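## Task

Take the tall spice jar that stands on the desk and set it down lying on the tray's floor, wholly within the tray's walls. At the end the tray must sit flat with nearly its whole footprint on the desk, the hand must have released the jar and withdrawn, and the robot must not topple or be left leaning.

## Robot and tools

Robot: a simulated Rainbow Robotics RB-Y1. It has a wheeled base (two drive wheels plus two rear casters; 0.66 m long, 0.58 m wide, front edge 0.10 m ahead of the drive axle), a folding torso, a head with a camera, and two seven-joint arms, each ending in a parallel gripper with its own wrist camera. Cameras: head_camera (896x504), left_wrist_camera and right_wrist_camera (644x364). Small unannounced shoves may occasionally move a loose object.

Frames. Base frame: origin on the floor between the drive wheels, x ahead, y to the left, z up. The reported chest, left_hand and right_hand poses are in this frame. A hand point sits between its finger pads; fingers extend along the hand's -z and close along its x. Printed hand positions get less reliable the further the arm reaches. base_odometry is the base frame at scene start, built only from wheel rotation (slip is counted as travel); heading is positive leftward, -3.142 to 3.142.

execute_actions(actions, cameras). actions is a list holding one action or nothing (empty = just report state and images). An action may contain:
- base: exactly one of translate_m (relative drive straight, metres, -3 to 3, positive forward) or rotate_rad (relative turn on the spot, radians, -3.2 to 3.2, positive counter-clockwise seen from above). No sideways motion. A move needing over 8.667 s at its top speed is rejected. Relative moves count from the base position in the last reported state.
- joints: a single dictionary for the whole robot, keyed by joint name, each value an absolute target (radians, or metres for grippers). Ranges: torso_squat_rad 0 to 1.2 (bigger = lower chest); torso_shift_rad -0.3 to 0.6 (positive pushes hips forward); torso_pitch_rad -0.2 to 1.4 (positive leans forward); torso_yaw_rad -1.5 to 1.5 (positive left). Per arm: shoulder_pitch -2.356 to 2.356 (0 hanging, negative raises forward); left_shoulder_roll 0 to 3.141 and right_shoulder_roll -3.141 to 0 (moving away from zero lifts the arm outward); shoulder_yaw -2.094 to 2.094; elbow -2.617 to 0.01 (negative bends); forearm_roll -3.141 to 3.141; wrist_pitch -1.57 to 1.919 (negative tips the hand forward); hand_roll -2.705 to 2.705; gripper_m 0 to 0.1 (pad gap). Both sides share sign conventions (positive yaw/roll = leftward/counter-clockwise). head_pan_rad -0.523 to 0.523 relative to chest; head_tilt_rad -0.35 to 1.57, positive looks down. Tolerance counted as reached: 0.02 rad, 0.004 m for grippers. Combined torso limits: squat+shift <= 1.52; squat-shift+pitch <= 1.57; shift+0.5pitch-0.4squat <= 0.7; shift+0.3pitch-0.5squat <= 0.39; violating ones leave commanded torso joints off_target.
- speeds: optional caps, translate_m 0.05 to 0.4 m/s, rotate_rad 0.1 to 1.509 rad/s (defaults are the maxima).
- min_time_s: 0.1 to 8, minimum duration of each arm/head motion.
Max joint speeds: arms 1 rad/s (wrist joints 1.5), head 1.5, squat and pitch 0.3, shift 0.15, yaw 0.6, grippers 0.1 m/s. No action exceeds 15 s. Joints omitted may still chase earlier targets. Unknown keys or out-of-range numbers reject the call with no motion. cameras: list of names or "all"; null/omitted gives all, [] gives none.

wait(seconds 0 to 10): no new command; returns state and images. zoom_image(camera, region [x0,y0,x1,y1] pixels, at most 504x504) enlarges the latest full image. read_manual gives only licence text. finished_scene(scene) closes the current scene irreversibly and reports success; the goal must hold at that point.

Results. base_status and joint_status per motion: done; off_target (stopped short, may still push); time_out; contact_stop (arm or torso met firm resistance; whole group halts: torso joints, or one arm's seven joints); stopped_with_arm (torso halted because an arm contact-stopped); limit_stop_at_own_body (guard halted before self-contact; move the arm and torso apart); limit_stop_at_motor_heat. After a stop the joint holds in place and forgets its target. "joint command not followed" with a cause line means an arm's targets were withheld by the self/arm collision check (gripper still acts); such joints show not_followed and may be retried later. on_its_own lists uncommanded parts; "held at" is a target, not a position. MOTOR HOT warns near 65 °C; OVER-TEMPERATURE FAULT brakes an arm at 80 °C. A torque fault freezes everything for 10 s.

Grasping: command an opening at least 0.005 m narrower than the object; off_target on the gripper is then expected. Each arm carries up to 3 kg.

Avoid: dropping or slamming objects, knocking the tray off level or off the desk, arms striking or squeezing each other (can end the run), driving into furniture (the base does not stop; wheels spin and keep pushing, and a bent leg can protrude past the front edge and slide the robot back unreported), heavy loads far forward that tip the robot. After any stop, first retreat the arm, then the torso, in separate actions. If both hands hold one object and the torso contact-stops immediately with nothing in the way, resend every arm joint at its current reading, then the torso. The robot holds its last command while you deliberate, so loaded holds heat motors; release and move clear before finishing.

Each tool is called after ">>>" as a command line: name --argument value for each argument, lists and objects as JSON in quotes; but a table of rows of numbers goes row by row, as --pt "numbers of a row", without its own name.

## Session

>>> execute_actions --actions '[]'

Scene clock: 0.00 s.
base_odometry: x=+0.000 y=+0.000 heading=+0.000 (m, m, rad; odometry frame)
base_status: not commanded
joint_positions: torso_squat_rad=+0.350 torso_shift_rad=-0.001 torso_pitch_rad=-0.002 torso_yaw_rad=+0.000 left_shoulder_pitch_rad=+0.047 left_shoulder_roll_rad=+0.035 left_shoulder_yaw_rad=+0.004 left_elbow_rad=-0.156 left_forearm_roll_rad=-0.011 left_wrist_pitch_rad=-0.049 left_hand_roll_rad=+0.000 left_gripper_m=+0.101 right_shoulder_pitch_rad=-0.010 right_shoulder_roll_rad=+0.003 right_shoulder_yaw_rad=+0.013 right_elbow_rad=-0.240 right_forearm_roll_rad=+0.030 right_wrist_pitch_rad=+0.021 right_hand_roll_rad=-0.052 right_gripper_m=+0.100 head_pan_rad=+0.000 head_tilt_rad=+0.401
joint_status: not commanded
chest: x=-0.2288 y=+0.0008 z=+1.2475 quat_wxyz=(+1.000, -0.001, -0.001, +0.000) (m; base frame)
left_hand: x=-0.1751 y=+0.2474 z=+0.5651 quat_wxyz=(+0.997, +0.018, -0.081, +0.002) (m; base frame)
right_hand: x=-0.1087 y=-0.2163 z=+0.5720 quat_wxyz=(+0.993, +0.003, -0.115, -0.003) (m; base frame)
pictures: head_camera, left_wrist_camera, right_wrist_camera
Images, in order (width x height): head_camera 896x504, left_wrist_camera 644x364, right_wrist_camera 644x364.

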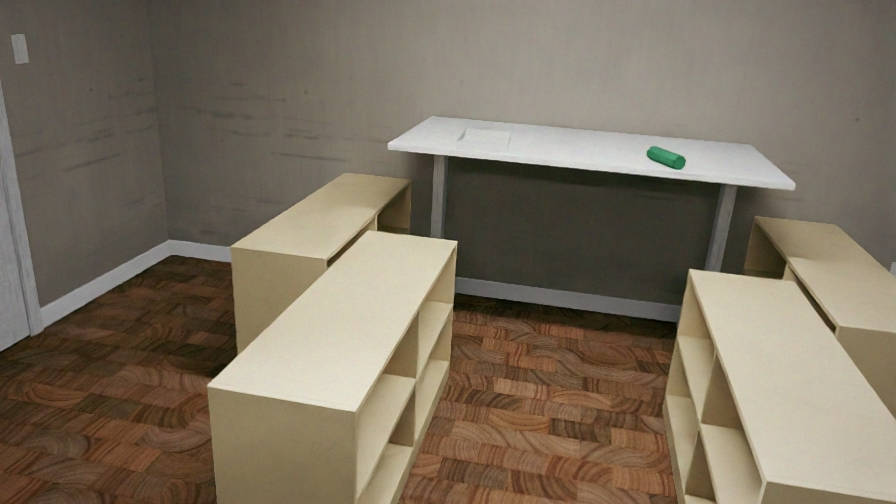

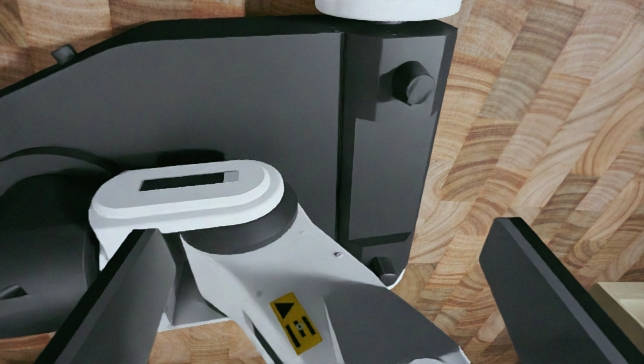

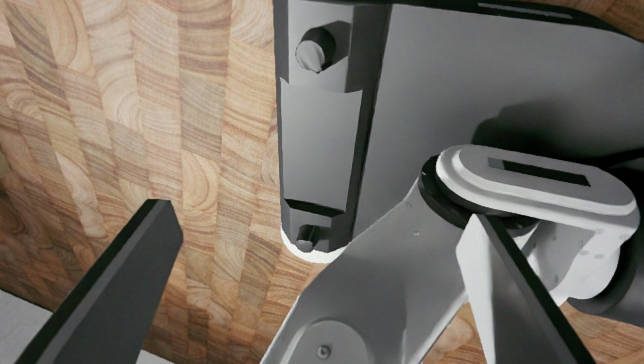

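>>> execute_actions --actions '[{"base":{"rotate_rad":-0.2},"joints":{"torso_squat_rad":0.1,"left_elbow_rad":-2.0,"right_elbow_rad":-2.0,"left_shoulder_pitch_rad":0.2,"right_shoulder_pitch_rad":0.2,"head_tilt_rad":0.5}}]' --cameras '[]'

>>> execute_actions --actions '[{"base":{"translate_m":1.2}}]' --cameras '["head_camera"]'

Scene clock: 15.97 s.
base_odometry: x=+0.000 y=+0.000 heading=-0.200 (m, m, rad; odometry frame)
base_status: done
joint_positions: torso_squat_rad=+0.100 torso_shift_rad=-0.001 torso_pitch_rad=-0.001 torso_yaw_rad=+0.000 left_shoulder_pitch_rad=+0.200 left_shoulder_roll_rad=+0.035 left_shoulder_yaw_rad=+0.004 left_elbow_rad=-2.000 left_forearm_roll_rad=-0.011 left_wrist_pitch_rad=-0.049 left_hand_roll_rad=+0.000 left_gripper_m=+0.101 right_shoulder_pitch_rad=+0.200 right_shoulder_roll_rad=+0.003 right_shoulder_yaw_rad=+0.013 right_elbow_rad=-2.000 right_forearm_roll_rad=+0.030 right_wrist_pitch_rad=+0.020 right_hand_roll_rad=-0.052 right_gripper_m=+0.100 head_pan_rad=+0.000 head_tilt_rad=+0.500
joint_status: all done
chest: x=-0.2288 y=+0.0008 z=+1.2864 quat_wxyz=(+1.000, -0.001, -0.001, +0.000) (m; base frame)
left_hand: x=+0.2258 y=+0.2577 z=+1.1871 quat_wxyz=(+0.597, +0.042, -0.801, +0.000) (m; base frame)
right_hand: x=+0.2307 y=-0.2450 z=+1.1724 quat_wxyz=(+0.624, -0.014, -0.781, -0.023) (m; base frame)
pictures: none
No camera images: the call's "cameras" was empty. Leave "cameras" out to get every camera's image.

Scene clock: 20.53 s.
base_odometry: x=+1.176 y=-0.239 heading=-0.200 (m, m, rad; odometry frame)
base_status: done
joint_positions: torso_squat_rad=+0.100 torso_shift_rad=-0.001 torso_pitch_rad=-0.001 torso_yaw_rad=+0.000 left_shoulder_pitch_rad=+0.200 left_shoulder_roll_rad=+0.035 left_shoulder_yaw_rad=+0.004 left_elbow_rad=-2.000 left_forearm_roll_rad=-0.011 left_wrist_pitch_rad=-0.049 left_hand_roll_rad=+0.000 left_gripper_m=+0.101 right_shoulder_pitch_rad=+0.200 right_shoulder_roll_rad=+0.003 right_shoulder_yaw_rad=+0.013 right_elbow_rad=-2.000 right_forearm_roll_rad=+0.030 right_wrist_pitch_rad=+0.020 right_hand_roll_rad=-0.052 right_gripper_m=+0.100 head_pan_rad=+0.000 head_tilt_rad=+0.500
joint_status: not commanded
chest: x=-0.2288 y=+0.0008 z=+1.2864 quat_wxyz=(+1.000, -0.001, -0.001, +0.000) (m; base frame)
left_hand: x=+0.2257 y=+0.2578 z=+1.1870 quat_wxyz=(+0.597, +0.042, -0.801, +0.000) (m; base frame)
right_hand: x=+0.2306 y=-0.2450 z=+1.1723 quat_wxyz=(+0.624, -0.014, -0.781, -0.023) (m; base frame)
pictures: head_camera
Images, in order (width x height): head_camera 896x504.

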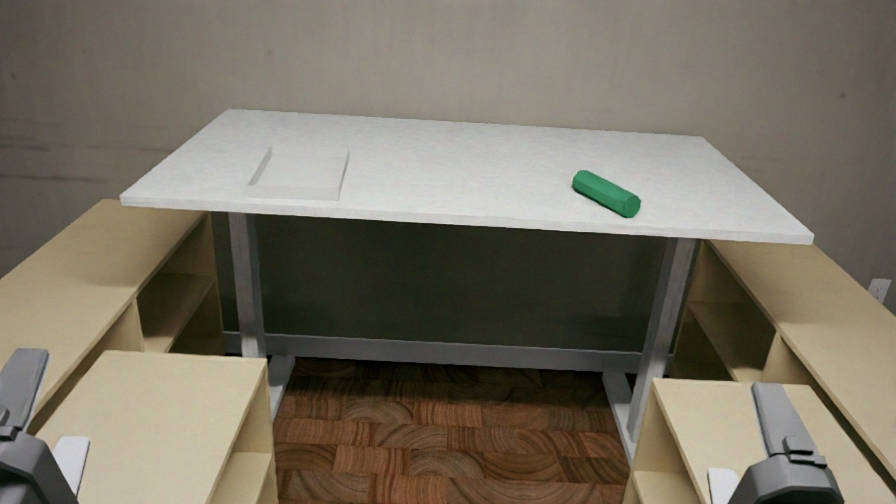

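>>> execute_actions --actions '[{"base":{"rotate_rad":-0.07}}]' --cameras '[]'

>>> execute_actions --actions '[{"base":{"translate_m":0.9},"joints":{"head_tilt_rad":0.8,"torso_squat_rad":0,"left_elbow_rad":-2.4,"right_elbow_rad":-2.2}}]' --cameras '["head_camera"]'

Scene clock: 36.03 s.
base_odometry: x=+1.176 y=-0.239 heading=-0.270 (m, m, rad; odometry frame)
base_status: done
joint_positions: torso_squat_rad=+0.100 torso_shift_rad=-0.001 torso_pitch_rad=-0.001 torso_yaw_rad=+0.000 left_shoulder_pitch_rad=+0.200 left_shoulder_roll_rad=+0.035 left_shoulder_yaw_rad=+0.004 left_elbow_rad=-2.000 left_forearm_roll_rad=-0.011 left_wrist_pitch_rad=-0.049 left_hand_roll_rad=+0.000 left_gripper_m=+0.101 right_shoulder_pitch_rad=+0.200 right_shoulder_roll_rad=+0.003 right_shoulder_yaw_rad=+0.013 right_elbow_rad=-2.000 right_forearm_roll_rad=+0.030 right_wrist_pitch_rad=+0.020 right_hand_roll_rad=-0.052 right_gripper_m=+0.100 head_pan_rad=+0.000 head_tilt_rad=+0.500
joint_status: not commanded
chest: x=-0.2288 y=+0.0008 z=+1.2864 quat_wxyz=(+1.000, -0.001, -0.001, +0.000) (m; base frame)
left_hand: x=+0.2257 y=+0.2578 z=+1.1870 quat_wxyz=(+0.597, +0.042, -0.801, +0.000) (m; base frame)
right_hand: x=+0.2306 y=-0.2450 z=+1.1723 quat_wxyz=(+0.624, -0.014, -0.781, -0.023) (m; base frame)
pictures: none
No camera images: the call's "cameras" was empty. Leave "cameras" out to get every camera's image.

Scene clock: 39.63 s.
base_odometry: x=+2.044 y=-0.479 heading=-0.270 (m, m, rad; odometry frame)
base_status: done
joint_positions: torso_squat_rad=+0.000 torso_shift_rad=-0.001 torso_pitch_rad=-0.001 torso_yaw_rad=+0.000 left_shoulder_pitch_rad=+0.200 left_shoulder_roll_rad=+0.035 left_shoulder_yaw_rad=+0.004 left_elbow_rad=-2.400 left_forearm_roll_rad=-0.011 left_wrist_pitch_rad=-0.049 left_hand_roll_rad=+0.000 left_gripper_m=+0.101 right_shoulder_pitch_rad=+0.200 right_shoulder_roll_rad=+0.003 right_shoulder_yaw_rad=+0.013 right_elbow_rad=-2.200 right_forearm_roll_rad=+0.030 right_wrist_pitch_rad=+0.021 right_hand_roll_rad=-0.052 right_gripper_m=+0.100 head_pan_rad=+0.000 head_tilt_rad=+0.800
joint_status: all done
chest: x=-0.2288 y=+0.0008 z=+1.2899 quat_wxyz=(+1.000, -0.001, -0.001, +0.000) (m; base frame)
left_hand: x=+0.1507 y=+0.2458 z=+1.3683 quat_wxyz=(+0.426, +0.043, -0.904, -0.007) (m; base frame)
right_hand: x=+0.2047 y=-0.2433 z=+1.2697 quat_wxyz=(+0.543, -0.015, -0.840, -0.020) (m; base frame)
pictures: head_camera
Images, in order (width x height): head_camera 896x504.

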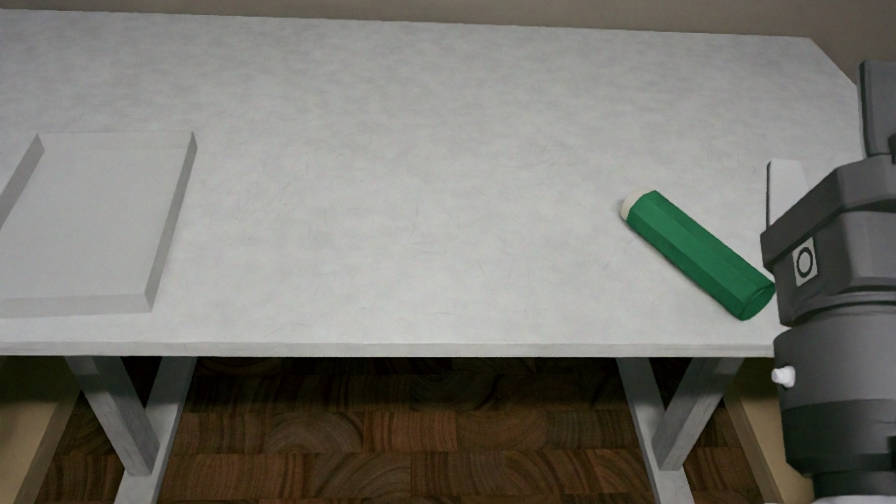

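>>> execute_actions --actions '[{"joints":{"torso_yaw_rad":-0.26,"right_shoulder_pitch_rad":-0.57,"right_elbow_rad":-1.5,"right_wrist_pitch_rad":1.87,"right_hand_roll_rad":-0.72,"right_shoulder_roll_rad":-0.05}}]' --cameras '[]'

>>> execute_actions --actions '[{"base":{"translate_m":0.35},"joints":{"right_elbow_rad":-1.3,"head_tilt_rad":1.0}}]'

Scene clock: 76.10 s.
base_odometry: x=+2.044 y=-0.479 heading=-0.270 (m, m, rad; odometry frame)
base_status: not commanded
joint_positions: torso_squat_rad=+0.000 torso_shift_rad=-0.001 torso_pitch_rad=-0.001 torso_yaw_rad=-0.260 left_shoulder_pitch_rad=+0.200 left_shoulder_roll_rad=+0.035 left_shoulder_yaw_rad=+0.004 left_elbow_rad=-2.400 left_forearm_roll_rad=-0.011 left_wrist_pitch_rad=-0.049 left_hand_roll_rad=+0.000 left_gripper_m=+0.101 right_shoulder_pitch_rad=-0.570 right_shoulder_roll_rad=-0.050 right_shoulder_yaw_rad=+0.013 right_elbow_rad=-1.500 right_forearm_roll_rad=+0.030 right_wrist_pitch_rad=+1.870 right_hand_roll_rad=-0.720 right_gripper_m=+0.100 head_pan_rad=+0.000 head_tilt_rad=+0.800
joint_status: all done
chest: x=-0.2288 y=+0.0008 z=+1.2899 quat_wxyz=(+0.992, -0.001, -0.001, -0.130) (m; base frame)
left_hand: x=+0.2009 y=+0.1399 z=+1.3685 quat_wxyz=(+0.421, -0.075, -0.902, -0.062) (m; base frame)
right_hand: x=+0.1570 y=-0.2943 z=+1.0108 quat_wxyz=(+0.914, -0.036, -0.099, -0.392) (m; base frame)
pictures: none
No camera images: the call's "cameras" was empty. Leave "cameras" out to get every camera's image.

Scene clock: 87.07 s.
TORQUE FAULT: right_wrist_pitch_rad reached its load limit. The robot stopped for 10 seconds, dropped its targets and accepts commands again. The stop added 9.0 s to the call and to motion_time.
base_odometry: x=+2.256 y=-0.538 heading=-0.273 (m, m, rad; odometry frame)
base_status: translate_m torque_fault (by the wheels' count: +0.221 of +0.350)
joint_positions: torso_squat_rad=+0.000 torso_shift_rad=-0.002 torso_pitch_rad=-0.004 torso_yaw_rad=-0.261 left_shoulder_pitch_rad=+0.200 left_shoulder_roll_rad=+0.035 left_shoulder_yaw_rad=+0.004 left_elbow_rad=-2.400 left_forearm_roll_rad=-0.011 left_wrist_pitch_rad=-0.049 left_hand_roll_rad=+0.000 left_gripper_m=+0.101 right_shoulder_pitch_rad=-0.560 right_shoulder_roll_rad=-0.053 right_shoulder_yaw_rad=+0.012 right_elbow_rad=-1.296 right_forearm_roll_rad=+0.031 right_wrist_pitch_rad=+1.985 right_hand_roll_rad=-0.721 right_gripper_m=+0.076 head_pan_rad=+0.000 head_tilt_rad=+1.000
joint_status: all done
on_its_own: right_wrist_pitch_rad is held at +1.910, not at your +1.870, since a torque_fault
chest: x=-0.2308 y=+0.0013 z=+1.2899 quat_wxyz=(+0.991, -0.001, -0.002, -0.130) (m; base frame)
left_hand: x=+0.1989 y=+0.1399 z=+1.3695 quat_wxyz=(+0.420, -0.075, -0.902, -0.062) (m; base frame)
right_hand: x=+0.0901 y=-0.2964 z=+0.9569 quat_wxyz=(+0.909, -0.087, +0.056, -0.403) (m; base frame)
pictures: head_camera, left_wrist_camera, right_wrist_camera
Images, in order (width x height): head_camera 896x504, left_wrist_camera 644x364, right_wrist_camera 644x364.

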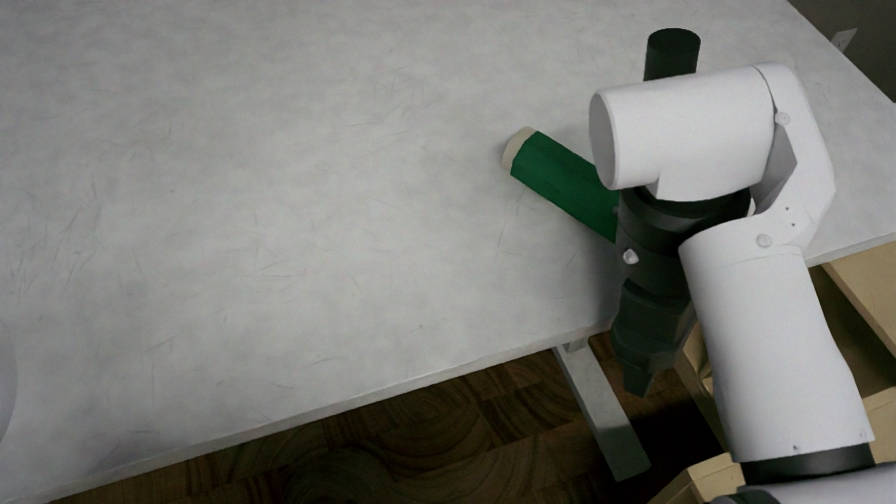

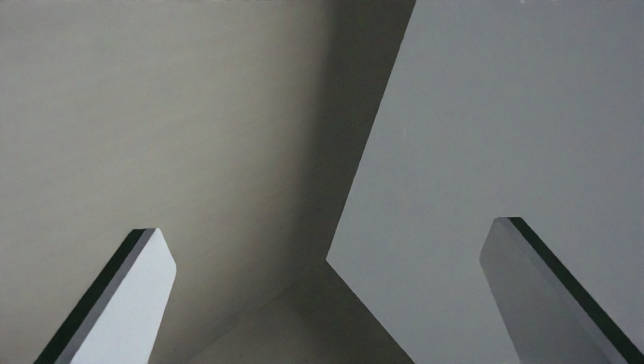

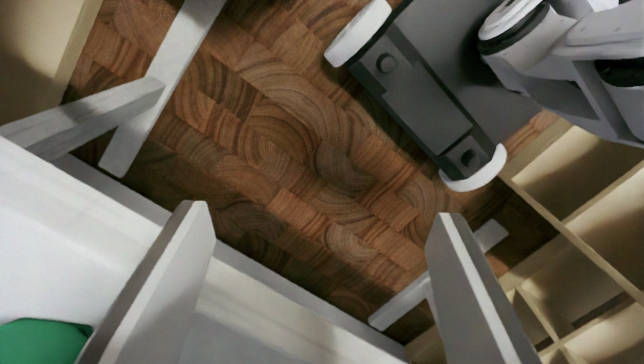

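>>> execute_actions --actions '[{"base":{"translate_m":-0.15}}]' --cameras '[]'

>>> execute_actions --actions '[{"joints":{"right_shoulder_pitch_rad":-1.0,"right_elbow_rad":-1.4,"right_wrist_pitch_rad":1.9,"right_gripper_m":0.1,"head_tilt_rad":0.8,"head_pan_rad":0.26}}]'

Scene clock: 97.13 s.
TORQUE FAULT: right_wrist_pitch_rad reached its load limit. The robot stopped for 10 seconds, dropped its targets and accepts commands again. The robot was already stopped when this call's commands were due to start, so it ran none of them. The stop added 2.0 s to the call and to motion_time.
MOTOR HOT: a motor of the right arm reached 65 °C. Now the hottest motor of the right arm, joint 6 (wrist pitch), reports 72 °C. The temperature limit of the motors' drives, at which the controller stops that arm, is 80 °C. To cool a motor, set the load down, stop pushing, or move to a pose that needs little force.
base_odometry: x=+2.256 y=-0.538 heading=-0.273 (m, m, rad; odometry frame)
base_status: translate_m not_run
joint_positions: torso_squat_rad=+0.000 torso_shift_rad=-0.002 torso_pitch_rad=-0.004 torso_yaw_rad=-0.261 left_shoulder_pitch_rad=+0.200 left_shoulder_roll_rad=+0.035 left_shoulder_yaw_rad=+0.004 left_elbow_rad=-2.400 left_forearm_roll_rad=-0.011 left_wrist_pitch_rad=-0.049 left_hand_roll_rad=+0.000 left_gripper_m=+0.101 right_shoulder_pitch_rad=-0.553 right_shoulder_roll_rad=-0.054 right_shoulder_yaw_rad=+0.011 right_elbow_rad=-1.293 right_forearm_roll_rad=+0.032 right_wrist_pitch_rad=+1.991 right_hand_roll_rad=-0.722 right_gripper_m=+0.096 head_pan_rad=+0.000 head_tilt_rad=+1.000
joint_status: not commanded
on_its_own: right_wrist_pitch_rad is held at +1.985, not at your +1.870, since a torque_fault
chest: x=-0.2307 y=+0.0012 z=+1.2899 quat_wxyz=(+0.991, -0.001, -0.002, -0.130) (m; base frame)
left_hand: x=+0.1990 y=+0.1399 z=+1.3695 quat_wxyz=(+0.420, -0.075, -0.902, -0.062) (m; base frame)
right_hand: x=+0.0854 y=-0.2976 z=+0.9541 quat_wxyz=(+0.908, -0.090, +0.063, -0.405) (m; base frame)
pictures: none
No camera images: the call's "cameras" was empty. Leave "cameras" out to get every camera's image.

not run: a stop came earlier in this reply.

>>> execute_actions --actions '[{"base":{"translate_m":-0.15}}]' --cameras '[]'

>>> execute_actions --actions '[{"joints":{"right_shoulder_pitch_rad":-1.0,"right_elbow_rad":-1.4,"right_wrist_pitch_rad":1.9,"right_gripper_m":0.1,"head_tilt_rad":0.8,"head_pan_rad":0.26}}]'

Scene clock: 107.20 s.
TORQUE FAULT: right_wrist_pitch_rad reached its load limit. The robot stopped for 10 seconds, dropped its targets and accepts commands again. The robot was already stopped when this call's commands were due to start, so it ran none of them. The stop added 5.8 s to the call and to motion_time.
MOTOR HOT: still on. Now the hottest motor of the right arm, joint 6 (wrist pitch), reports 68 °C; a drive's own limit is 80 °C.
base_odometry: x=+2.257 y=-0.538 heading=-0.273 (m, m, rad; odometry frame)
base_status: translate_m not_run
joint_positions: torso_squat_rad=+0.000 torso_shift_rad=-0.002 torso_pitch_rad=-0.003 torso_yaw_rad=-0.261 left_shoulder_pitch_rad=+0.200 left_shoulder_roll_rad=+0.035 left_shoulder_yaw_rad=+0.004 left_elbow_rad=-2.400 left_forearm_roll_rad=-0.011 left_wrist_pitch_rad=-0.049 left_hand_roll_rad=+0.000 left_gripper_m=+0.101 right_shoulder_pitch_rad=-0.548 right_shoulder_roll_rad=-0.056 right_shoulder_yaw_rad=+0.011 right_elbow_rad=-1.291 right_forearm_roll_rad=+0.033 right_wrist_pitch_rad=+1.995 right_hand_roll_rad=-0.722 right_gripper_m=+0.098 head_pan_rad=+0.000 head_tilt_rad=+1.000
joint_status: not commanded
on_its_own: right_wrist_pitch_rad is held at +1.991, not at your +1.870, since a torque_fault
chest: x=-0.2301 y=+0.0010 z=+1.2899 quat_wxyz=(+0.992, -0.001, -0.002, -0.130) (m; base frame)
left_hand: x=+0.1996 y=+0.1398 z=+1.3692 quat_wxyz=(+0.421, -0.075, -0.902, -0.062) (m; base frame)
right_hand: x=+0.0826 y=-0.2989 z=+0.9520 quat_wxyz=(+0.907, -0.092, +0.068, -0.406) (m; base frame)
pictures: none
No camera images: the call's "cameras" was empty. Leave "cameras" out to get every camera's image.

not run: a stop came earlier in this reply.

Faults recur repeatedly; retry immediately.

>>> execute_actions --actions '[{"base":{"translate_m":-0.15},"joints":{"right_elbow_rad":-1.2}}]' --cameras '[]'

Scene clock: 110.77 s.
MOTOR HOT: still on. Now the hottest motor of the right arm, joint 6 (wrist pitch), reports 66 °C; a drive's own limit is 80 °C.
base_odometry: x=+2.112 y=-0.497 heading=-0.274 (m, m, rad; odometry frame)
base_status: done
joint_positions: torso_squat_rad=+0.000 torso_shift_rad=-0.001 torso_pitch_rad=-0.002 torso_yaw_rad=-0.260 left_shoulder_pitch_rad=+0.200 left_shoulder_roll_rad=+0.035 left_shoulder_yaw_rad=+0.004 left_elbow_rad=-2.400 left_forearm_roll_rad=-0.011 left_wrist_pitch_rad=-0.049 left_hand_roll_rad=+0.000 left_gripper_m=+0.101 right_shoulder_pitch_rad=-0.553 right_shoulder_roll_rad=-0.054 right_shoulder_yaw_rad=+0.011 right_elbow_rad=-1.200 right_forearm_roll_rad=+0.032 right_wrist_pitch_rad=+1.991 right_hand_roll_rad=-0.722 right_gripper_m=+0.100 head_pan_rad=+0.000 head_tilt_rad=+1.000
joint_status: all done
on_its_own: right_wrist_pitch_rad is held at +1.991, not at your +1.870, since a torque_fault
chest: x=-0.2288 y=+0.0008 z=+1.2899 quat_wxyz=(+0.992, -0.001, -0.001, -0.130) (m; base frame)
left_hand: x=+0.2009 y=+0.1399 z=+1.3686 quat_wxyz=(+0.421, -0.075, -0.902, -0.062) (m; base frame)
right_hand: x=+0.0677 y=-0.2977 z=+0.9343 quat_wxyz=(+0.902, -0.104, +0.108, -0.404) (m; base frame)
pictures: none
No camera images: the call's "cameras" was empty. Leave "cameras" out to get every camera's image.

>>> execute_actions --actions '[{"joints":{"right_shoulder_pitch_rad":-1.0,"right_elbow_rad":-1.4,"right_wrist_pitch_rad":1.9,"head_tilt_rad":0.8,"head_pan_rad":0.26}}]'

Scene clock: 114.10 s.
MOTOR HOT: cleared. Now the hottest motor of the right arm, joint 6 (wrist pitch), reports 62 °C.
base_odometry: x=+2.112 y=-0.497 heading=-0.274 (m, m, rad; odometry frame)
base_status: not commanded
joint_positions: torso_squat_rad=+0.000 torso_shift_rad=-0.001 torso_pitch_rad=-0.002 torso_yaw_rad=-0.260 left_shoulder_pitch_rad=+0.200 left_shoulder_roll_rad=+0.035 left_shoulder_yaw_rad=+0.004 left_elbow_rad=-2.400 left_forearm_roll_rad=-0.011 left_wrist_pitch_rad=-0.049 left_hand_roll_rad=+0.000 left_gripper_m=+0.101 right_shoulder_pitch_rad=-1.001 right_shoulder_roll_rad=-0.054 right_shoulder_yaw_rad=+0.011 right_elbow_rad=-1.400 right_forearm_roll_rad=+0.032 right_wrist_pitch_rad=+1.900 right_hand_roll_rad=-0.722 right_gripper_m=+0.100 head_pan_rad=+0.260 head_tilt_rad=+0.800
joint_status: all done
chest: x=-0.2288 y=+0.0008 z=+1.2899 quat_wxyz=(+0.992, -0.001, -0.001, -0.130) (m; base frame)
left_hand: x=+0.2008 y=+0.1399 z=+1.3686 quat_wxyz=(+0.421, -0.075, -0.902, -0.062) (m; base frame)
right_hand: x=+0.2581 y=-0.2567 z=+1.1817 quat_wxyz=(+0.912, -0.024, -0.239, -0.332) (m; base frame)
pictures: head_camera, left_wrist_camera, right_wrist_camera
Images, in order (width x height): head_camera 896x504, left_wrist_camera 644x364, right_wrist_camera 644x364.

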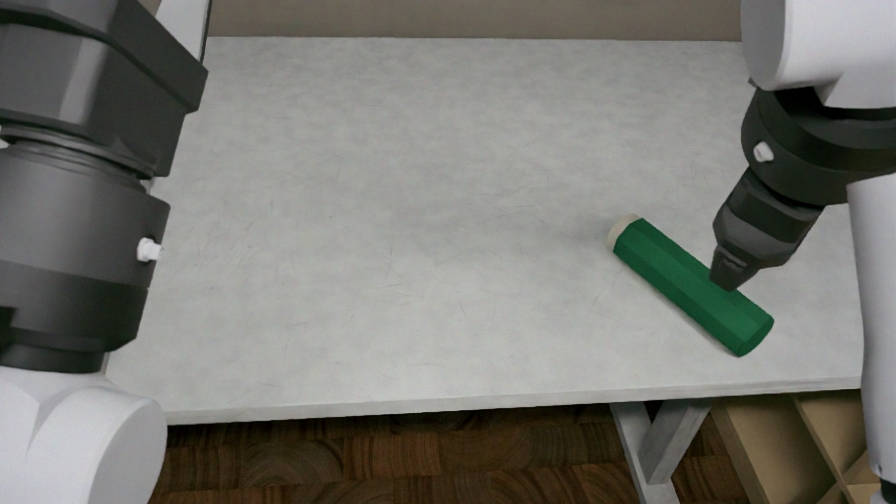

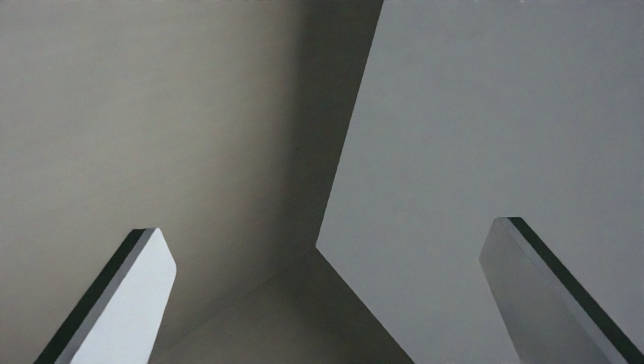

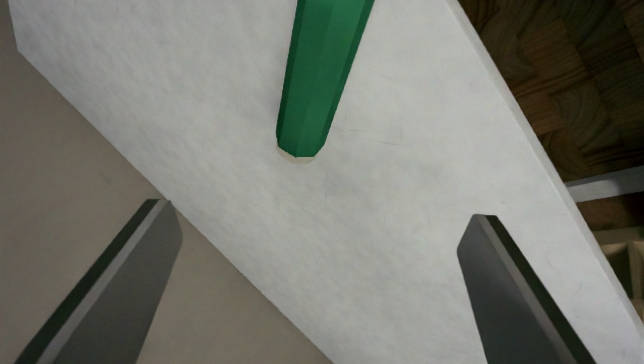

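>>> execute_actions --actions '[{"base":{"translate_m":0.12},"joints":{"torso_yaw_rad":-0.13,"right_shoulder_pitch_rad":-0.85,"right_elbow_rad":-1.25,"right_hand_roll_rad":-0.85,"head_pan_rad":0.0,"head_tilt_rad":0.95},"speeds":{"translate_m":0.1}}]' --cameras '["head_camera","right_wrist_camera"]'

Scene clock: 133.47 s.
base_odometry: x=+2.228 y=-0.530 heading=-0.273 (m, m, rad; odometry frame)
base_status: done
joint_positions: torso_squat_rad=+0.000 torso_shift_rad=+0.000 torso_pitch_rad=-0.001 torso_yaw_rad=-0.130 left_shoulder_pitch_rad=+0.200 left_shoulder_roll_rad=+0.035 left_shoulder_yaw_rad=+0.004 left_elbow_rad=-2.400 left_forearm_roll_rad=-0.011 left_wrist_pitch_rad=-0.049 left_hand_roll_rad=+0.000 left_gripper_m=+0.101 right_shoulder_pitch_rad=-0.850 right_shoulder_roll_rad=-0.054 right_shoulder_yaw_rad=+0.011 right_elbow_rad=-1.250 right_forearm_roll_rad=+0.032 right_wrist_pitch_rad=+1.900 right_hand_roll_rad=-0.850 right_gripper_m=+0.100 head_pan_rad=+0.000 head_tilt_rad=+0.950
joint_status: all done
chest: x=-0.2287 y=+0.0008 z=+1.2899 quat_wxyz=(+0.998, -0.001, -0.001, -0.065) (m; base frame)
left_hand: x=+0.1793 y=+0.1945 z=+1.3684 quat_wxyz=(+0.425, -0.016, -0.905, -0.034) (m; base frame)
right_hand: x=+0.2397 y=-0.2230 z=+1.0654 quat_wxyz=(+0.924, -0.050, -0.107, -0.364) (m; base frame)
pictures: head_camera, right_wrist_camera
Images, in order (width x height): head_camera 896x504, right_wrist_camera 644x364.

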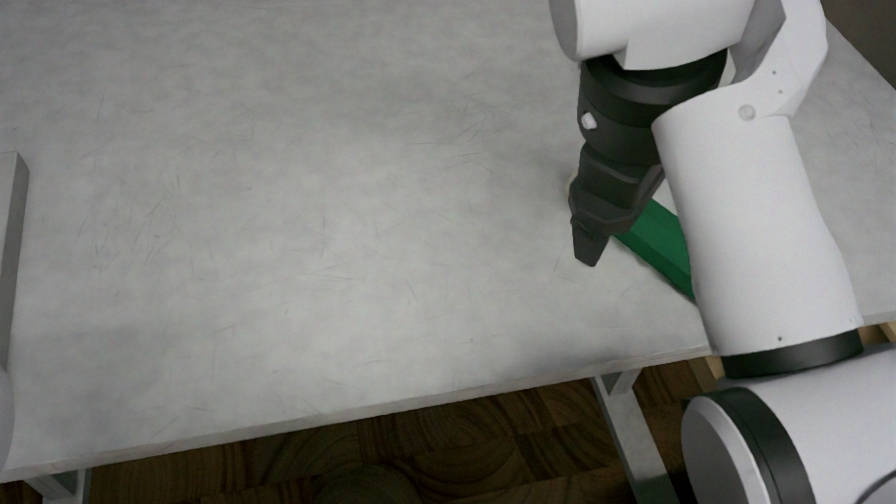

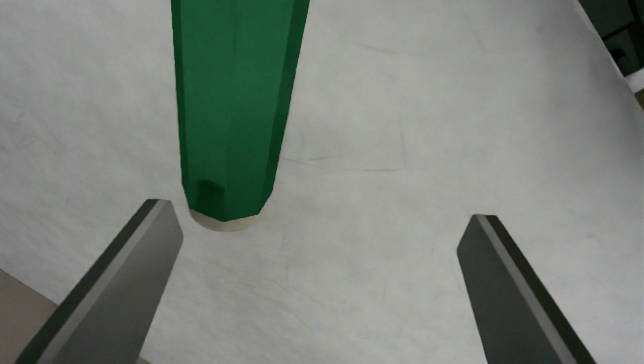

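>>> execute_actions --actions '[{"joints":{"torso_yaw_rad":-0.27,"right_hand_roll_rad":-0.72,"right_shoulder_pitch_rad":-0.8,"right_wrist_pitch_rad":1.9}}]' --cameras '["head_camera","right_wrist_camera"]'

Scene clock: 142.33 s.
base_odometry: x=+2.228 y=-0.530 heading=-0.273 (m, m, rad; odometry frame)
base_status: not commanded
joint_positions: torso_squat_rad=+0.000 torso_shift_rad=+0.000 torso_pitch_rad=-0.001 torso_yaw_rad=-0.270 left_shoulder_pitch_rad=+0.200 left_shoulder_roll_rad=+0.035 left_shoulder_yaw_rad=+0.004 left_elbow_rad=-2.400 left_forearm_roll_rad=-0.011 left_wrist_pitch_rad=-0.049 left_hand_roll_rad=+0.000 left_gripper_m=+0.101 right_shoulder_pitch_rad=-0.800 right_shoulder_roll_rad=-0.054 right_shoulder_yaw_rad=+0.011 right_elbow_rad=-1.250 right_forearm_roll_rad=+0.032 right_wrist_pitch_rad=+1.900 right_hand_roll_rad=-0.720 right_gripper_m=+0.100 head_pan_rad=+0.000 head_tilt_rad=+0.950
joint_status: all done
chest: x=-0.2288 y=+0.0008 z=+1.2899 quat_wxyz=(+0.991, -0.001, -0.001, -0.135) (m; base frame)
left_hand: x=+0.2023 y=+0.1356 z=+1.3685 quat_wxyz=(+0.421, -0.079, -0.901, -0.064) (m; base frame)
right_hand: x=+0.1882 y=-0.2905 z=+1.0426 quat_wxyz=(+0.921, -0.067, -0.076, -0.376) (m; base frame)
pictures: head_camera, right_wrist_camera
Images, in order (width x height): head_camera 896x504, right_wrist_camera 644x364.

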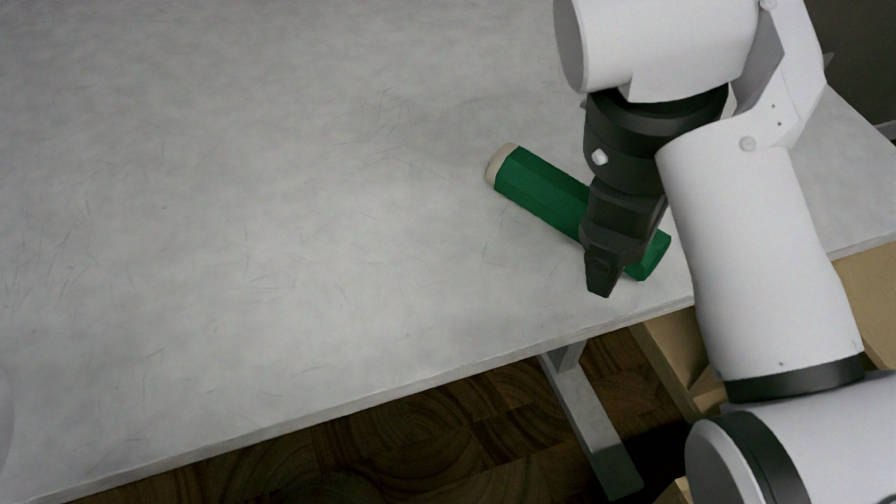

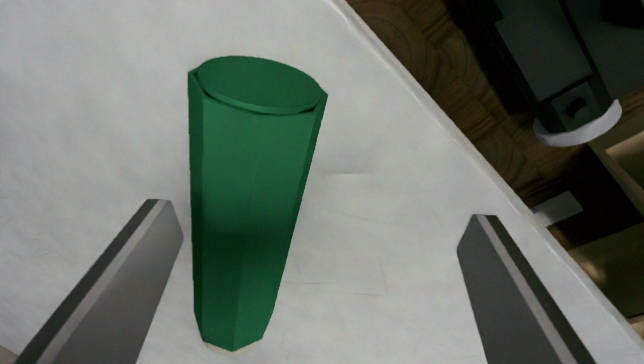

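>>> execute_actions --actions '[{"base":{"translate_m":0.06},"joints":{"torso_yaw_rad":-0.31,"right_shoulder_pitch_rad":-0.7,"right_elbow_rad":-1.25,"right_wrist_pitch_rad":1.9},"speeds":{"translate_m":0.1}}]' --cameras '["head_camera","right_wrist_camera"]'

Scene clock: 159.93 s.
TORQUE FAULT: right_elbow_rad reached its load limit. The robot stopped for 10 seconds, dropped its targets and accepts commands again. The stop added 9.0 s to the call and to motion_time.
base_odometry: x=+2.244 y=-0.534 heading=-0.273 (m, m, rad; odometry frame)
base_status: translate_m torque_fault (by the wheels' count: +0.017 of +0.060)
joint_positions: torso_squat_rad=+0.000 torso_shift_rad=-0.002 torso_pitch_rad=-0.006 torso_yaw_rad=-0.296 left_shoulder_pitch_rad=+0.200 left_shoulder_roll_rad=+0.035 left_shoulder_yaw_rad=+0.004 left_elbow_rad=-2.400 left_forearm_roll_rad=-0.011 left_wrist_pitch_rad=-0.049 left_hand_roll_rad=+0.000 left_gripper_m=+0.101 right_shoulder_pitch_rad=-0.735 right_shoulder_roll_rad=-0.056 right_shoulder_yaw_rad=+0.011 right_elbow_rad=-1.263 right_forearm_roll_rad=+0.034 right_wrist_pitch_rad=+1.899 right_hand_roll_rad=-0.720 right_gripper_m=+0.100 head_pan_rad=+0.000 head_tilt_rad=+0.950
joint_status: torso_yaw_rad contact_stop (moved -0.026 of -0.040); right_shoulder_pitch_rad torque_fault (moved +0.065 of +0.100); the others done
on_its_own: right_shoulder_pitch_rad is held at -0.731, not at your -0.700, since a torque_fault
chest: x=-0.2310 y=+0.0011 z=+1.2899 quat_wxyz=(+0.989, -0.001, -0.003, -0.147) (m; base frame)
left_hand: x=+0.2031 y=+0.1246 z=+1.3703 quat_wxyz=(+0.418, -0.091, -0.901, -0.069) (m; base frame)
right_hand: x=+0.1597 y=-0.3064 z=+1.0193 quat_wxyz=(+0.914, -0.070, -0.054, -0.397) (m; base frame)
pictures: head_camera, right_wrist_camera
Images, in order (width x height): head_camera 896x504, right_wrist_camera 644x364.

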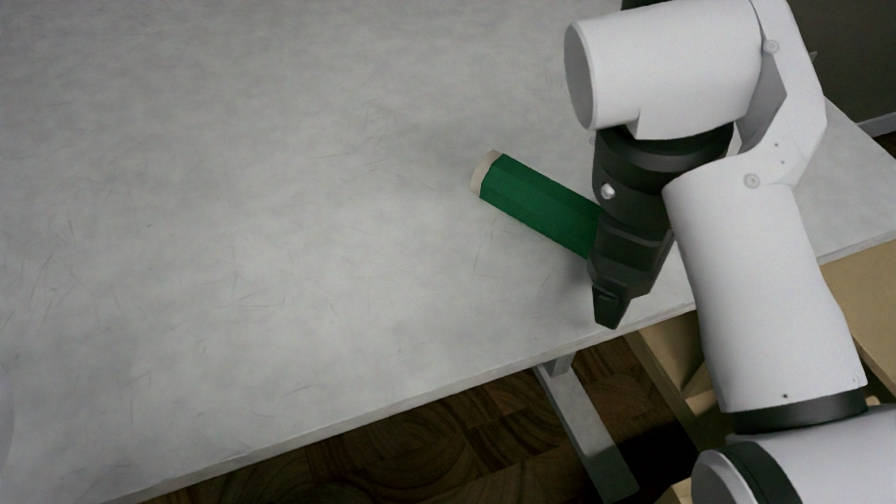

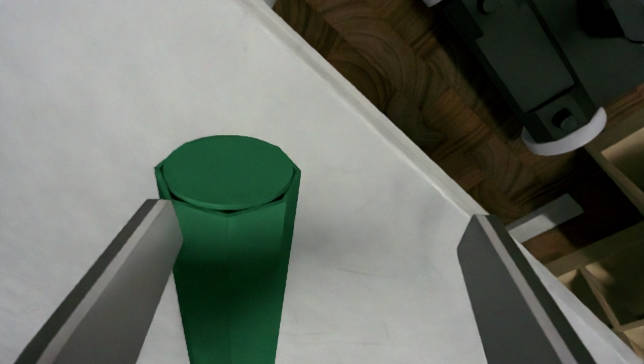

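>>> execute_actions --actions '[{"joints":{"right_shoulder_pitch_rad":-0.9,"right_elbow_rad":-1.26}}]' --cameras '[]'

>>> execute_actions --actions '[{"base":{"translate_m":0.03},"joints":{"torso_yaw_rad":-0.36,"right_hand_roll_rad":-0.62},"speeds":{"translate_m":0.1}}]' --cameras '["right_wrist_camera"]'

Scene clock: 167.90 s.
base_odometry: x=+2.244 y=-0.534 heading=-0.273 (m, m, rad; odometry frame)
base_status: not commanded
joint_positions: torso_squat_rad=+0.000 torso_shift_rad=-0.002 torso_pitch_rad=-0.005 torso_yaw_rad=-0.296 left_shoulder_pitch_rad=+0.200 left_shoulder_roll_rad=+0.035 left_shoulder_yaw_rad=+0.004 left_elbow_rad=-2.400 left_forearm_roll_rad=-0.011 left_wrist_pitch_rad=-0.049 left_hand_roll_rad=+0.000 left_gripper_m=+0.101 right_shoulder_pitch_rad=-0.900 right_shoulder_roll_rad=-0.056 right_shoulder_yaw_rad=+0.011 right_elbow_rad=-1.260 right_forearm_roll_rad=+0.033 right_wrist_pitch_rad=+1.899 right_hand_roll_rad=-0.720 right_gripper_m=+0.100 head_pan_rad=+0.000 head_tilt_rad=+0.950
joint_status: all done
chest: x=-0.2306 y=+0.0009 z=+1.2899 quat_wxyz=(+0.989, +0.000, -0.003, -0.147) (m; base frame)
left_hand: x=+0.2036 y=+0.1243 z=+1.3701 quat_wxyz=(+0.419, -0.091, -0.901, -0.070) (m; base frame)
right_hand: x=+0.2113 y=-0.2932 z=+1.0936 quat_wxyz=(+0.916, -0.060, -0.130, -0.374) (m; base frame)
pictures: none
No camera images: the call's "cameras" was empty. Leave "cameras" out to get every camera's image.

Scene clock: 168.77 s.
base_odometry: x=+2.273 y=-0.542 heading=-0.274 (m, m, rad; odometry frame)
base_status: done
joint_positions: torso_squat_rad=+0.000 torso_shift_rad=-0.001 torso_pitch_rad=-0.005 torso_yaw_rad=-0.360 left_shoulder_pitch_rad=+0.200 left_shoulder_roll_rad=+0.035 left_shoulder_yaw_rad=+0.004 left_elbow_rad=-2.400 left_forearm_roll_rad=-0.011 left_wrist_pitch_rad=-0.049 left_hand_roll_rad=+0.000 left_gripper_m=+0.101 right_shoulder_pitch_rad=-0.900 right_shoulder_roll_rad=-0.056 right_shoulder_yaw_rad=+0.011 right_elbow_rad=-1.260 right_forearm_roll_rad=+0.033 right_wrist_pitch_rad=+1.899 right_hand_roll_rad=-0.620 right_gripper_m=+0.100 head_pan_rad=+0.000 head_tilt_rad=+0.950
joint_status: all done
chest: x=-0.2304 y=+0.0008 z=+1.2899 quat_wxyz=(+0.984, +0.000, -0.002, -0.179) (m; base frame)
left_hand: x=+0.2108 y=+0.0962 z=+1.3700 quat_wxyz=(+0.416, -0.119, -0.898, -0.083) (m; base frame)
right_hand: x=+0.1917 y=-0.3209 z=+1.0934 quat_wxyz=(+0.923, -0.070, -0.124, -0.357) (m; base frame)
pictures: right_wrist_camera
Images, in order (width x height): right_wrist_camera 644x364.

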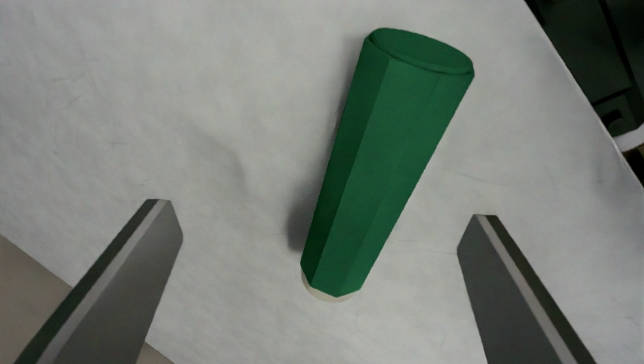

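>>> execute_actions --actions '[{"joints":{"right_hand_roll_rad":-0.92,"right_shoulder_pitch_rad":-0.84}}]' --cameras '["right_wrist_camera","head_camera"]'

Scene clock: 179.30 s.
base_odometry: x=+2.273 y=-0.542 heading=-0.274 (m, m, rad; odometry frame)
base_status: not commanded
joint_positions: torso_squat_rad=+0.000 torso_shift_rad=-0.001 torso_pitch_rad=-0.005 torso_yaw_rad=-0.360 left_shoulder_pitch_rad=+0.200 left_shoulder_roll_rad=+0.035 left_shoulder_yaw_rad=+0.004 left_elbow_rad=-2.400 left_forearm_roll_rad=-0.011 left_wrist_pitch_rad=-0.049 left_hand_roll_rad=+0.000 left_gripper_m=+0.101 right_shoulder_pitch_rad=-0.840 right_shoulder_roll_rad=-0.056 right_shoulder_yaw_rad=+0.011 right_elbow_rad=-1.260 right_forearm_roll_rad=+0.033 right_wrist_pitch_rad=+1.899 right_hand_roll_rad=-0.920 right_gripper_m=+0.100 head_pan_rad=+0.000 head_tilt_rad=+0.950
joint_status: all done
chest: x=-0.2305 y=+0.0008 z=+1.2899 quat_wxyz=(+0.984, +0.000, -0.002, -0.179) (m; base frame)
left_hand: x=+0.2107 y=+0.0962 z=+1.3700 quat_wxyz=(+0.416, -0.119, -0.898, -0.083) (m; base frame)
right_hand: x=+0.1739 y=-0.3251 z=+1.0651 quat_wxyz=(+0.858, -0.056, -0.105, -0.499) (m; base frame)
pictures: head_camera, right_wrist_camera
Images, in order (width x height): head_camera 896x504, right_wrist_camera 644x364.

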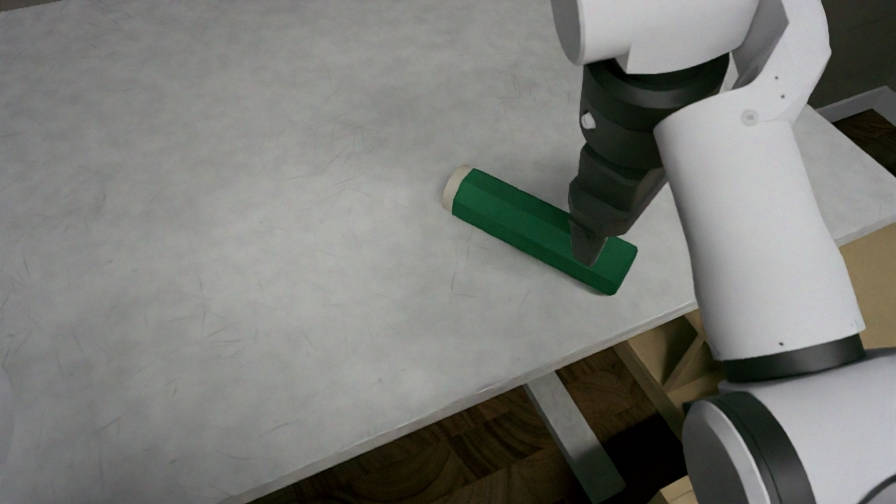

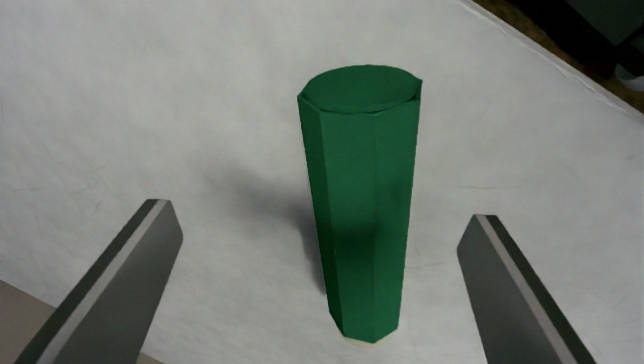

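>>> execute_actions --actions '[{"joints":{"right_hand_roll_rad":-1.01,"torso_yaw_rad":-0.27,"torso_squat_rad":0.42}}]' --cameras '["right_wrist_camera","head_camera"]'

Scene clock: 189.10 s.
base_odometry: x=+2.273 y=-0.542 heading=-0.274 (m, m, rad; odometry frame)
base_status: not commanded
joint_positions: torso_squat_rad=+0.420 torso_shift_rad=-0.002 torso_pitch_rad=-0.005 torso_yaw_rad=-0.270 left_shoulder_pitch_rad=+0.200 left_shoulder_roll_rad=+0.035 left_shoulder_yaw_rad=+0.004 left_elbow_rad=-2.400 left_forearm_roll_rad=-0.011 left_wrist_pitch_rad=-0.049 left_hand_roll_rad=+0.000 left_gripper_m=+0.101 right_shoulder_pitch_rad=-0.840 right_shoulder_roll_rad=-0.056 right_shoulder_yaw_rad=+0.011 right_elbow_rad=-1.260 right_forearm_roll_rad=+0.033 right_wrist_pitch_rad=+1.899 right_hand_roll_rad=-1.010 right_gripper_m=+0.100 head_pan_rad=+0.000 head_tilt_rad=+0.950
joint_status: all done
chest: x=-0.2305 y=+0.0008 z=+1.2291 quat_wxyz=(+0.991, +0.000, -0.003, -0.135) (m; base frame)
left_hand: x=+0.2003 y=+0.1355 z=+1.3092 quat_wxyz=(+0.419, -0.079, -0.902, -0.064) (m; base frame)
right_hand: x=+0.2015 y=-0.2876 z=+1.0044 quat_wxyz=(+0.858, -0.047, -0.110, -0.499) (m; base frame)
pictures: head_camera, right_wrist_camera
Images, in order (width x height): head_camera 896x504, right_wrist_camera 644x364.

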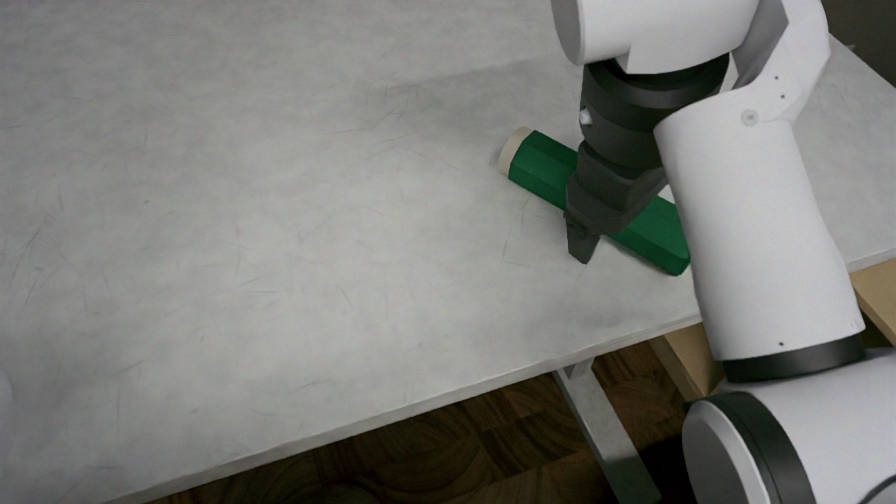

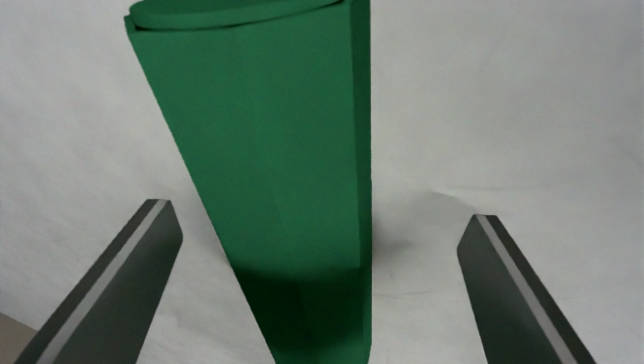

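>>> execute_actions --actions '[{"joints":{"torso_squat_rad":0.55}}]' --cameras '["right_wrist_camera","head_camera"]'

Scene clock: 194.33 s.
base_odometry: x=+2.273 y=-0.542 heading=-0.274 (m, m, rad; odometry frame)
base_status: not commanded
joint_positions: torso_squat_rad=+0.486 torso_shift_rad=-0.003 torso_pitch_rad=-0.008 torso_yaw_rad=-0.270 left_shoulder_pitch_rad=+0.200 left_shoulder_roll_rad=+0.035 left_shoulder_yaw_rad=+0.004 left_elbow_rad=-2.400 left_forearm_roll_rad=-0.011 left_wrist_pitch_rad=-0.049 left_hand_roll_rad=+0.000 left_gripper_m=+0.101 right_shoulder_pitch_rad=-0.845 right_shoulder_roll_rad=-0.056 right_shoulder_yaw_rad=+0.011 right_elbow_rad=-1.263 right_forearm_roll_rad=+0.033 right_wrist_pitch_rad=+1.899 right_hand_roll_rad=-1.010 right_gripper_m=+0.099 head_pan_rad=+0.000 head_tilt_rad=+0.950
joint_status: torso_squat_rad contact_stop (moved +0.066 of +0.130)
on_its_own: torso_squat_rad is held at +0.486, not at your +0.550, since a contact_stop
chest: x=-0.2323 y=+0.0011 z=+1.2089 quat_wxyz=(+0.991, +0.000, -0.004, -0.135) (m; base frame)
left_hand: x=+0.1983 y=+0.1358 z=+1.2903 quat_wxyz=(+0.418, -0.079, -0.903, -0.064) (m; base frame)
right_hand: x=+0.2022 y=-0.2875 z=+0.9889 quat_wxyz=(+0.858, -0.045, -0.115, -0.499) (m; base frame)
pictures: head_camera, right_wrist_camera
Images, in order (width x height): head_camera 896x504, right_wrist_camera 644x364.

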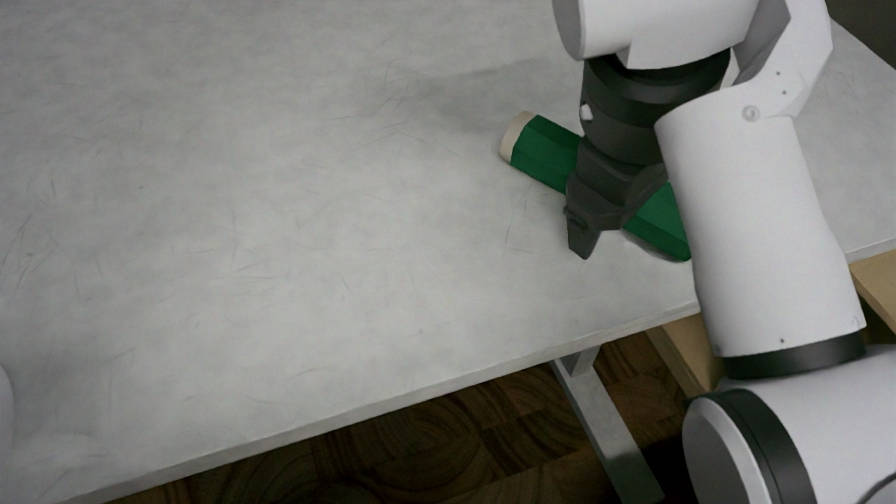

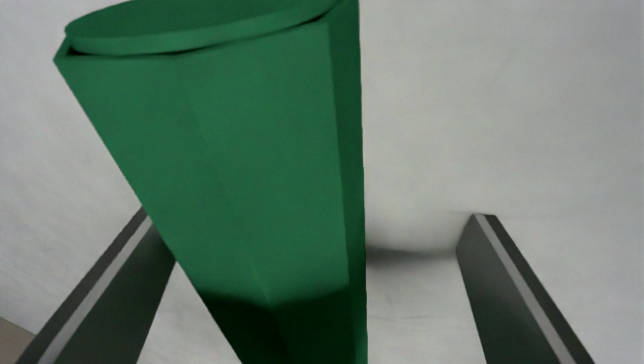

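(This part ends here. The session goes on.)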